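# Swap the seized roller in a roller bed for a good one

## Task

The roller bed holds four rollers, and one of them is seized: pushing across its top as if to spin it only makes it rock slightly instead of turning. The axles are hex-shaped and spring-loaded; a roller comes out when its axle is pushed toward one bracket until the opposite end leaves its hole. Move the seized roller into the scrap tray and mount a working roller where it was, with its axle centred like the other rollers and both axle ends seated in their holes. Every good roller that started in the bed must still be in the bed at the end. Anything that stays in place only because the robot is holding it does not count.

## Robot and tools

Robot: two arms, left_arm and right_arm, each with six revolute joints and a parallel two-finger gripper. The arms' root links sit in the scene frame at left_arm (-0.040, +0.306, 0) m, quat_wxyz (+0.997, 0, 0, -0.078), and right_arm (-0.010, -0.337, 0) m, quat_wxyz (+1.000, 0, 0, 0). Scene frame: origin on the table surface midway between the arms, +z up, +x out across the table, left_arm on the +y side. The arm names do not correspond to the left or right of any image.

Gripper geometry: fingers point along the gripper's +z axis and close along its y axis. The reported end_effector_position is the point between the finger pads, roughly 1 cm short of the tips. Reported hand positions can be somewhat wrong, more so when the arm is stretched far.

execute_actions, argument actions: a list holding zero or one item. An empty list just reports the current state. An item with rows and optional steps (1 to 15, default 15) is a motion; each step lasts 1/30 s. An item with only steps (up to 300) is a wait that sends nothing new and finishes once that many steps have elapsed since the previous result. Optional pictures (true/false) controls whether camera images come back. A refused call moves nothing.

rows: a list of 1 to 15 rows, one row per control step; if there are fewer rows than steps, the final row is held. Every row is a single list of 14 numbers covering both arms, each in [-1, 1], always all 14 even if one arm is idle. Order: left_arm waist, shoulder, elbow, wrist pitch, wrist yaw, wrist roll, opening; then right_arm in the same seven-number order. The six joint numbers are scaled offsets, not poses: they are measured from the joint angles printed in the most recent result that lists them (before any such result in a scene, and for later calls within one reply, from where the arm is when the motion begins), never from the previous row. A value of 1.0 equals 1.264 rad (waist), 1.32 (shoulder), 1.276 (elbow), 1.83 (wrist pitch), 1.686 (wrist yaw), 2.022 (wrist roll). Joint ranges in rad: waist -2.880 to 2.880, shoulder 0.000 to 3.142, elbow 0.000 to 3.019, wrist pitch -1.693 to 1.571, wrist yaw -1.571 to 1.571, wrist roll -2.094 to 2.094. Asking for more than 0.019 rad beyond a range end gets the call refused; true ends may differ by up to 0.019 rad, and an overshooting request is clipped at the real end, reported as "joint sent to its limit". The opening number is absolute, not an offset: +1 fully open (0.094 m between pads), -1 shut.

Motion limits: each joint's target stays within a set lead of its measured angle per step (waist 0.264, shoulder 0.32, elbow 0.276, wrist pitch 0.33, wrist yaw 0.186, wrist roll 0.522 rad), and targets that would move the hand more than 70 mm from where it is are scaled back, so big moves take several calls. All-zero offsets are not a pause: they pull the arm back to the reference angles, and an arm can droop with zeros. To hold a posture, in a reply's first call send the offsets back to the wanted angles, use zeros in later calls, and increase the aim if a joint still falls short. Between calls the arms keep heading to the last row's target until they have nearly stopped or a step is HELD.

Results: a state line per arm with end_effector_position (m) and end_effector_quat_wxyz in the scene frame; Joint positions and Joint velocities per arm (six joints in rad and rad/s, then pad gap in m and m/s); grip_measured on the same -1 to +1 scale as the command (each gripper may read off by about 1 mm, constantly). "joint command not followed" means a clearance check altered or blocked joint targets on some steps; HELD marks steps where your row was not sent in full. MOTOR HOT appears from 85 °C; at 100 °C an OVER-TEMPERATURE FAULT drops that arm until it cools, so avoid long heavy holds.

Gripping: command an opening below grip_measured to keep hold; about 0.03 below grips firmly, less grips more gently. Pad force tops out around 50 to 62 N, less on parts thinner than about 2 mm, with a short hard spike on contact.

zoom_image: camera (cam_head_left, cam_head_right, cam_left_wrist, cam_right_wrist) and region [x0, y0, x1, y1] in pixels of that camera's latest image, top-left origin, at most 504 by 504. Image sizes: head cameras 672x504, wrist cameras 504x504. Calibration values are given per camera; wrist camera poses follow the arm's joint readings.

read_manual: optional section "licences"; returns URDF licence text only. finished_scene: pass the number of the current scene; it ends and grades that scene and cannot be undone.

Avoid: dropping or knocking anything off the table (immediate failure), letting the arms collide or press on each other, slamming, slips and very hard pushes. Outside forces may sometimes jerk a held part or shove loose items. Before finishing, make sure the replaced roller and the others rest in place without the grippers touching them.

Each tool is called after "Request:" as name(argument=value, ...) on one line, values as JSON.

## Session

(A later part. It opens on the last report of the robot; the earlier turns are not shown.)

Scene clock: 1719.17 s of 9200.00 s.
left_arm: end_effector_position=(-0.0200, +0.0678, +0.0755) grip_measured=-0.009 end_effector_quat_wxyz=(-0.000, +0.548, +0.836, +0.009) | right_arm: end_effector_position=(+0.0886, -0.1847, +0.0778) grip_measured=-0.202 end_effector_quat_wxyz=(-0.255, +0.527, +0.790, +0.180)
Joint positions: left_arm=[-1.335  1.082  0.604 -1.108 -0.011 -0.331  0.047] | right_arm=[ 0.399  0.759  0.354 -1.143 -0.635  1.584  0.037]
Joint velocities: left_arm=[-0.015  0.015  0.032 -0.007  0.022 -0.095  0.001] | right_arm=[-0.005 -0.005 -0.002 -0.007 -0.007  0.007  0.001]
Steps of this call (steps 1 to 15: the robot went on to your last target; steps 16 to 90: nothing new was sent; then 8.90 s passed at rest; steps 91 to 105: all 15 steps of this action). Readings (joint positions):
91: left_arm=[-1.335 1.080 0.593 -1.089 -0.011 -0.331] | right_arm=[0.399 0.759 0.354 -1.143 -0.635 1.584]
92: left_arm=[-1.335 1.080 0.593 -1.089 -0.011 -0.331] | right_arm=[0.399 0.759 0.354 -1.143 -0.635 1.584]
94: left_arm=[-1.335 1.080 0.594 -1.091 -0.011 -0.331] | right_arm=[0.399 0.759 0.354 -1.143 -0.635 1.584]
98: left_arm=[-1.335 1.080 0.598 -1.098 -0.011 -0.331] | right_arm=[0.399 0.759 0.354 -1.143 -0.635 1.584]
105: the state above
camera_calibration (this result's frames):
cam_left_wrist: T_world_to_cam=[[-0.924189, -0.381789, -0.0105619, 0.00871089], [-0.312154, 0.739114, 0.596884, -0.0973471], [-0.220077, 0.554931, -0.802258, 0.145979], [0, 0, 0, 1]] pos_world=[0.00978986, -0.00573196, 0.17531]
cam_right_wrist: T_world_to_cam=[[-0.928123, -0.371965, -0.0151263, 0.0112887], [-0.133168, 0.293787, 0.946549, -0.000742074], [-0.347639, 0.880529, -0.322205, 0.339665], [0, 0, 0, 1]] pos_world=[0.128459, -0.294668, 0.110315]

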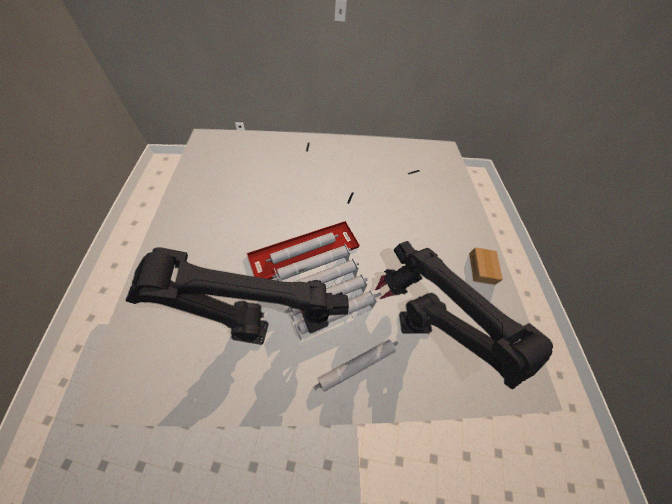

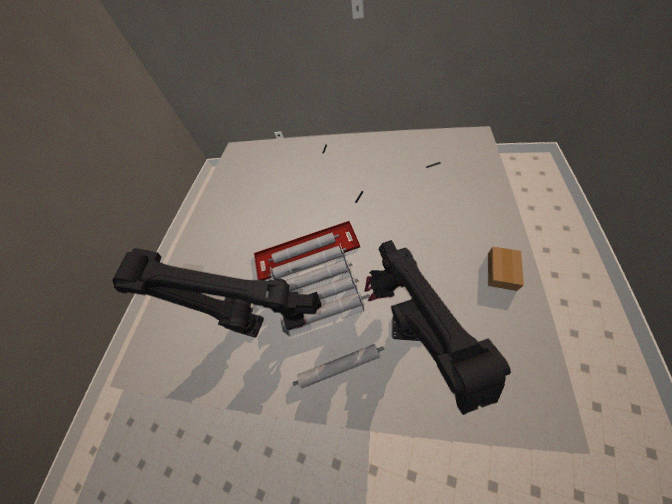

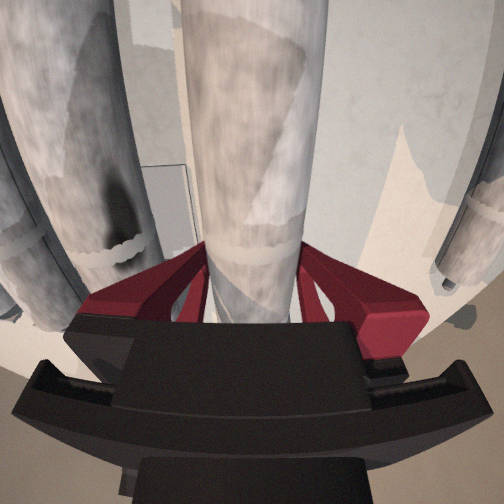

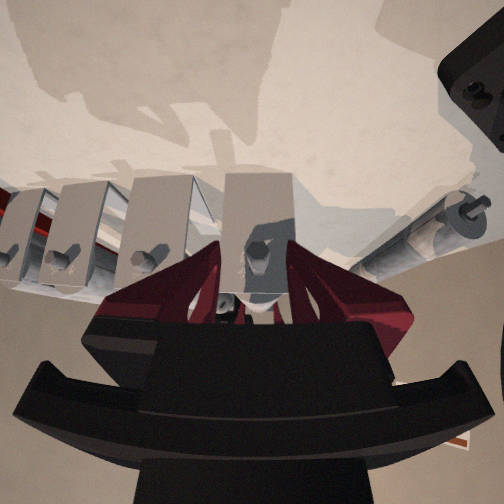

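Request:
execute_actions(actions=[{"rows":[[0,-0.005,0.060,-0.008,0,-0.008,-0.1,0,0,0.015,0,0,0,-0.2],[0,-0.005,0.061,-0.009,0,-0.008,-0.1,0,0,0.015,0,0,0,-0.2],[0,-0.005,0.062,-0.010,0,-0.008,-0.1,0,0,0.015,0,0,0,-0.2],[0,-0.005,0.063,-0.011,0,-0.008,-0.1,0,0,0.015,0,0,0,-0.2],[0,-0.005,0.064,-0.012,0,-0.008,-0.1,0,0,0.015,0,0,0,-0.2],[0,-0.005,0.065,-0.013,0,-0.008,-0.1,0,0,0.015,0,0,0,-0.2],[0,-0.005,0.066,-0.014,0,-0.008,-0.1,0,0,0.015,0,0,0,-0.2],[0,-0.005,0.067,-0.015,0,-0.008,-0.1,0,0,0.015,0,0,0,-0.2],[0,-0.005,0.068,-0.016,0,-0.008,-0.1,0,0,0.015,0,0,0,-0.2],[0,-0.005,0.069,-0.017,0,-0.008,-0.1,0,0,0.015,0,0,0,-0.2],[0,-0.005,0.070,-0.018,0,-0.008,-0.1,0,0,0.015,0,0,0,-0.2],[0,-0.005,0.071,-0.019,0,-0.008,-0.1,0,0,0.015,0,0,0,-0.2]],"steps":15}])

Scene clock: 1736.20 s of 9200.00 s.
left_arm: end_effector_position=(-0.0214, +0.0687, +0.0785) grip_measured=-0.009 end_effector_quat_wxyz=(-0.008, +0.547, +0.837, +0.013) | right_arm: end_effector_position=(+0.0886, -0.1847, +0.0778) grip_measured=-0.202 end_effector_quat_wxyz=(-0.255, +0.527, +0.790, +0.180)
Joint positions: left_arm=[-1.335  1.085  0.616 -1.131 -0.004 -0.334  0.047] | right_arm=[ 0.399  0.759  0.354 -1.143 -0.635  1.584  0.037]
Joint velocities: left_arm=[-0.005 -0.015 -0.007 -0.007 -0.022 -0.007  0.001] | right_arm=[-0.005 -0.015 -0.002  0.002 -0.022  0.022 -0.   ]
Steps of this call (steps 1 to 15: the robot went on to your last target; steps 16 to 90: nothing new was sent; then 13.53 s passed at rest; steps 91 to 105: all 15 steps of this action). Readings (joint positions):
91: left_arm=[-1.335 1.082 0.604 -1.109 -0.011 -0.331] | right_arm=[0.399 0.759 0.354 -1.143 -0.635 1.584]
92: left_arm=[-1.335 1.082 0.605 -1.109 -0.011 -0.331] | right_arm=[0.399 0.759 0.354 -1.143 -0.635 1.584]
94: left_arm=[-1.335 1.083 0.607 -1.112 -0.011 -0.331] | right_arm=[0.399 0.759 0.354 -1.143 -0.635 1.584]
98: left_arm=[-1.335 1.083 0.612 -1.121 -0.011 -0.331] | right_arm=[0.399 0.759 0.354 -1.143 -0.635 1.584]
105: the state above
camera_calibration (this result's frames):
cam_left_wrist: T_world_to_cam=[[-0.923037, -0.384626, -0.00808391, 0.00785557], [-0.309244, 0.729305, 0.610314, -0.10061], [-0.228847, 0.565842, -0.792119, 0.14579], [0, 0, 0, 1]] pos_world=[0.0095014, -0.00609688, 0.17695]
cam_right_wrist: T_world_to_cam=[[-0.928123, -0.371965, -0.0151263, 0.0112887], [-0.133168, 0.293787, 0.946549, -0.000742074], [-0.347639, 0.880529, -0.322205, 0.339665], [0, 0, 0, 1]] pos_world=[0.128459, -0.294668, 0.110315]

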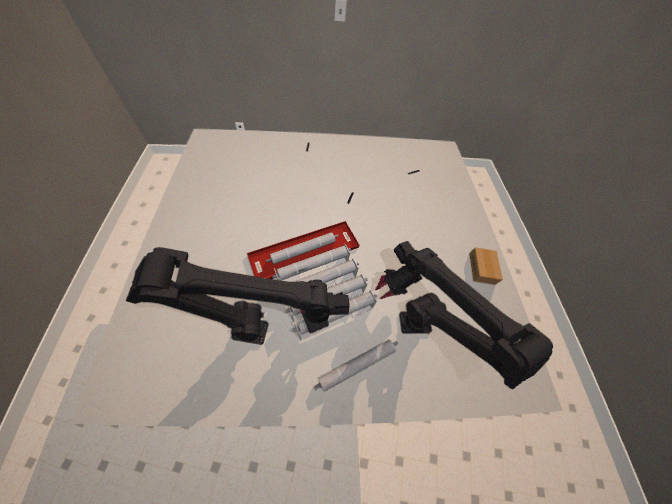

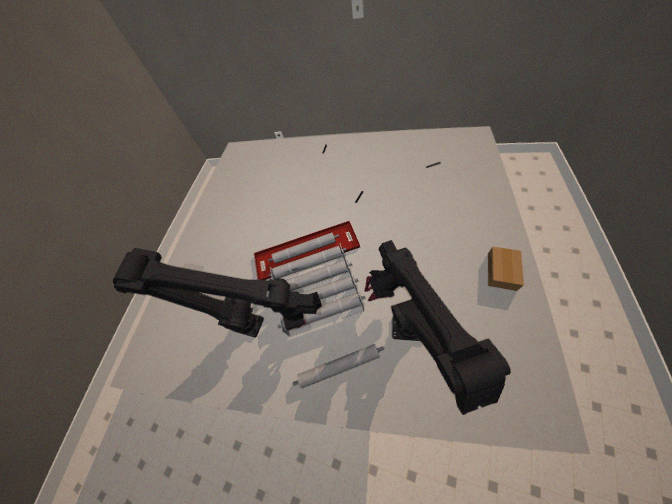

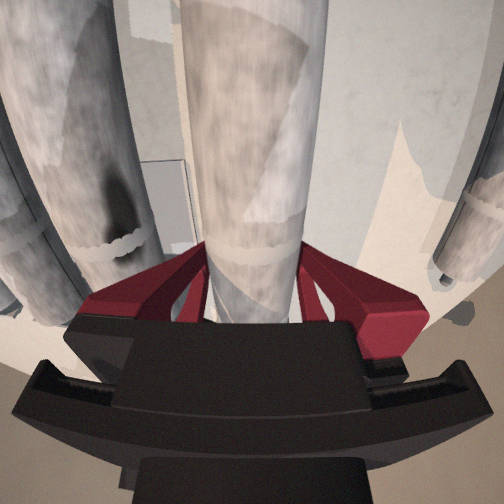

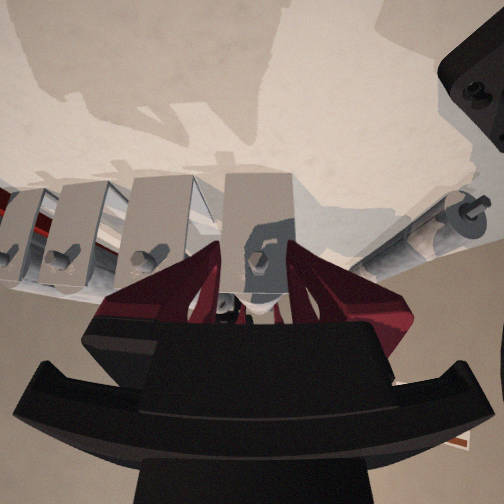

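Snapped in. Release and lift.

Request:
execute_actions(actions=[{"rows":[[0,0,0.03,0,0,0,-0.1,0,0,0.015,0,0,0,-0.2],[0,0,0.015,0,0,0,0.05,0,0,0.015,0,0,0,-0.2],[0,0,0.015,0,0,0,0.25,0,0,0.015,0,0,0,-0.2],[0,0,0.015,0,0,0,0.25,0,0,0.015,0,0,0,-0.2],[0,0,0.015,0,0,0,0.25,0,0,0.015,0,0,0,-0.2],[0,0,0.04,-0.02,0,0,0.25,0,0,0.015,0,0,0,-0.2],[0,0,0.065,-0.045,0,0,0.25,0,0,0.015,0,0,0,-0.2],[0,0,0.09,-0.07,0,0,0.25,0,0,0.015,0,0,0,-0.2],[0,-0.01,0.115,-0.095,0,0,0.25,0,0,0.015,0,0,0,-0.2],[0,-0.02,0.14,-0.12,0,0,0.25,0,0,0.015,0,0,0,-0.2],[0,-0.03,0.165,-0.145,0,0,0.25,0,0,0.015,0,0,0,-0.2],[0,-0.04,0.19,-0.17,0,0,0.25,0,0,0.015,0,0,0,-0.2],[0,-0.05,0.22,-0.2,0,0,0.25,0,0,0.015,0,0,0,-0.2]],"steps":15}], pictures=false)

Request:
execute_actions(actions=[{"rows":[[0,-0.02,0.06,-0.03,0,0,0.25,0,0,0.015,0,0,0,-0.2],[0,-0.03,0.07,-0.03,0,0,0.25,0,0,0.015,0,0,0,-0.2],[0,-0.04,0.08,-0.03,0,0,0.25,0,0,0.015,0,0,0,-0.2],[0.1,-0.05,0.08,-0.03,0,0,0.25,0,0,0.015,0,0,0,-0.2],[0.2,-0.05,0.08,-0.03,0,0,0.25,0,0,0.015,0,0,0,-0.2],[0.3,-0.05,0.08,-0.03,0,0,0.25,0,0,0.015,0,0,0,-0.2],[0.4,-0.05,0.08,-0.03,0,0,0.25,0,0,0.015,0,0,0,-0.2],[0.5,-0.05,0.08,-0.03,0,0,0.25,0,0,0.015,0,0,0,-0.2],[0.6,-0.05,0.08,-0.03,0,0,0.25,0,0,0.015,0,0,0,-0.2],[0.7,-0.05,0.08,-0.03,0,0,0.25,0,0,0.015,0,0,0,-0.2]],"steps":15}], pictures=false)

Request:
execute_actions(actions=[{"steps":15}])

Request:
zoom_image(camera="cam_head_left", region=[260, 240, 400, 350])

Scene clock: 1752.70 s of 9200.00 s.
left_arm: end_effector_position=(-0.0208, +0.0612, +0.1719) grip_measured=+0.248 end_effector_quat_wxyz=(-0.024, +0.547, +0.836, +0.034) | right_arm: end_effector_position=(+0.0886, -0.1847, +0.0778) grip_measured=-0.202 end_effector_quat_wxyz=(-0.255, +0.527, +0.790, +0.180)
Joint positions: left_arm=[-1.335  1.049  0.849 -1.454 -0.003 -0.334  0.059] | right_arm=[ 0.399  0.759  0.354 -1.143 -0.635  1.584  0.037]
Joint velocities: left_arm=[ 0.005 -0.415  0.706 -0.471  0.007 -0.007 -0.001] | right_arm=[ 0.005  0.005  0.002 -0.007  0.081 -0.022 -0.001]
Steps of this call (steps 1 to 15: the robot went on to your last target; steps 16 to 90: nothing new was sent; then 13.00 s passed at rest; steps 91 to 105: all 15 steps of this action). Readings (joint positions):
91: left_arm=[-1.335 1.086 0.616 -1.131 -0.003 -0.334] | right_arm=[0.399 0.759 0.354 -1.143 -0.635 1.584]
92: left_arm=[-1.335 1.087 0.616 -1.131 -0.003 -0.334] | right_arm=[0.399 0.759 0.354 -1.143 -0.635 1.584]
94: left_arm=[-1.335 1.087 0.616 -1.131 -0.003 -0.334] | right_arm=[0.399 0.759 0.354 -1.143 -0.635 1.584]
98: left_arm=[-1.335 1.087 0.638 -1.187 -0.003 -0.334] | right_arm=[0.399 0.759 0.354 -1.143 -0.635 1.584]
105: the state above

Scene clock: 1753.20 s of 9200.00 s.
left_arm: end_effector_position=(+0.1725, +0.1676, +0.2162) grip_measured=+0.249 end_effector_quat_wxyz=(+0.011, +0.123, +0.992, -0.001) | right_arm: end_effector_position=(+0.0886, -0.1847, +0.0778) grip_measured=-0.202 end_effector_quat_wxyz=(-0.255, +0.527, +0.790, +0.180)
Joint positions: left_arm=[-0.425  0.982  0.926 -1.496 -0.008 -0.334  0.059] | right_arm=[ 0.399  0.759  0.354 -1.143 -0.635  1.584  0.037]
Joint velocities: left_arm=[ 0.874 -0.015  0.002 -0.051 -0.037  0.037 -0.   ] | right_arm=[-0.005 -0.015 -0.012 -0.002  0.051  0.007 -0.   ]
Steps of this call (steps 1 to 15: all 15 steps of this action). Readings (joint positions):
1: left_arm=[-1.335 1.036 0.872 -1.469 -0.003 -0.334] | right_arm=[0.399 0.759 0.354 -1.143 -0.635 1.584]
2: left_arm=[-1.335 1.024 0.890 -1.481 -0.003 -0.334] | right_arm=[0.399 0.759 0.354 -1.143 -0.635 1.584]
4: left_arm=[-1.324 1.002 0.915 -1.492 0.000 -0.334] | right_arm=[0.399 0.759 0.354 -1.143 -0.635 1.584]
8: left_arm=[-1.034 0.980 0.926 -1.495 0.003 -0.334] | right_arm=[0.399 0.759 0.354 -1.143 -0.635 1.584]
15: the state above

Scene clock: 1753.70 s of 9200.00 s.
left_arm: end_effector_position=(+0.1684, +0.1633, +0.2162) grip_measured=+0.249 end_effector_quat_wxyz=(+0.008, +0.134, +0.991, -0.001) | right_arm: end_effector_position=(+0.0886, -0.1847, +0.0778) grip_measured=-0.202 end_effector_quat_wxyz=(-0.255, +0.527, +0.790, +0.180)
Joint positions: left_arm=[-0.447  0.982  0.926 -1.5   -0.006 -0.334  0.059] | right_arm=[ 0.399  0.759  0.354 -1.143 -0.635  1.584  0.037]
Joint velocities: left_arm=[-0.005 -0.015  0.037 -0.002 -0.022 -0.037  0.   ] | right_arm=[-0.005 -0.005  0.017 -0.007  0.022 -0.007  0.001]
Steps of this call (steps 1 to 15: the robot went on to your last target). Readings (joint positions):
1: left_arm=[-0.408 0.982 0.926 -1.497 -0.009 -0.334] | right_arm=[0.399 0.759 0.354 -1.143 -0.635 1.584]
2: left_arm=[-0.408 0.982 0.926 -1.498 -0.009 -0.334] | right_arm=[0.399 0.759 0.354 -1.143 -0.635 1.584]
4: left_arm=[-0.426 0.982 0.926 -1.499 -0.008 -0.334] | right_arm=[0.399 0.759 0.354 -1.143 -0.635 1.584]
8: left_arm=[-0.447 0.982 0.926 -1.500 -0.006 -0.334] | right_arm=[0.399 0.759 0.354 -1.143 -0.635 1.584]
15: the state above
camera_calibration (this result's frames):
cam_left_wrist: T_world_to_cam=[[-0.283496, -0.958967, 0.00336699, 0.204143], [-0.783893, 0.233759, 0.575211, -0.0264345], [-0.552396, 0.160431, -0.817998, 0.371055], [0, 0, 0, 1]] pos_world=[0.242121, 0.142418, 0.31804]
cam_right_wrist: T_world_to_cam=[[-0.928123, -0.371965, -0.0151263, 0.0112887], [-0.133168, 0.293787, 0.946549, -0.000742074], [-0.347639, 0.880529, -0.322205, 0.339665], [0, 0, 0, 1]] pos_world=[0.128459, -0.294668, 0.110315]

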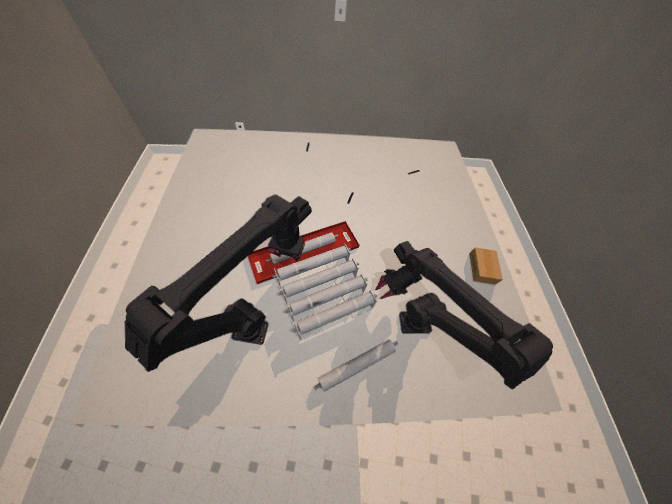

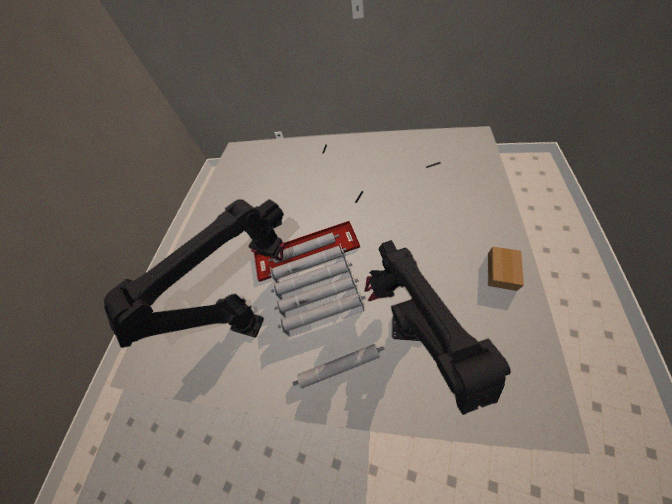

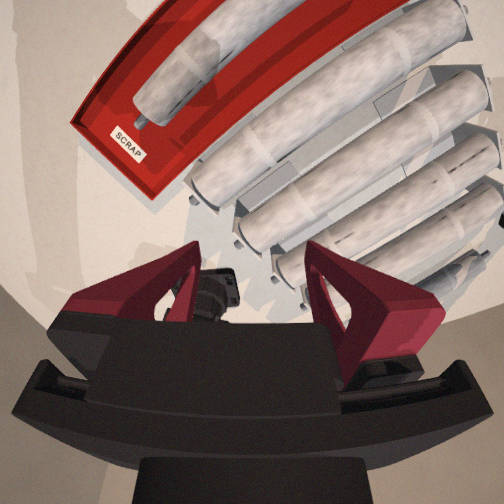

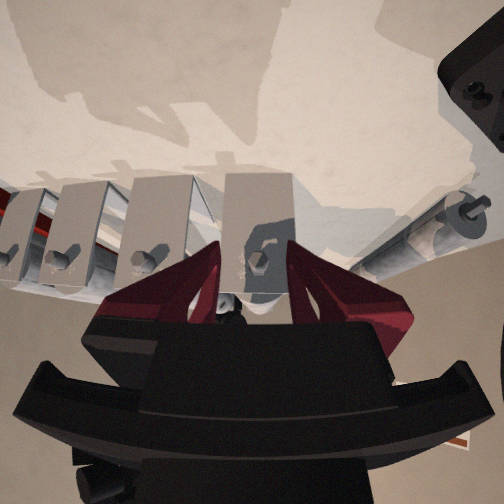

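Region (260, 240, 400, 350) of cam_head_left's 672x504 image, scaled by 3.600, with more detail than that image has; it fills the top 396 rows of this view, and the rest is white.

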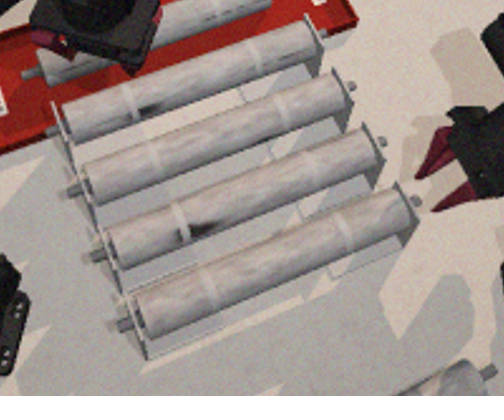

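Request:
finished_scene(scene=2)

The scene is finished: the task was done.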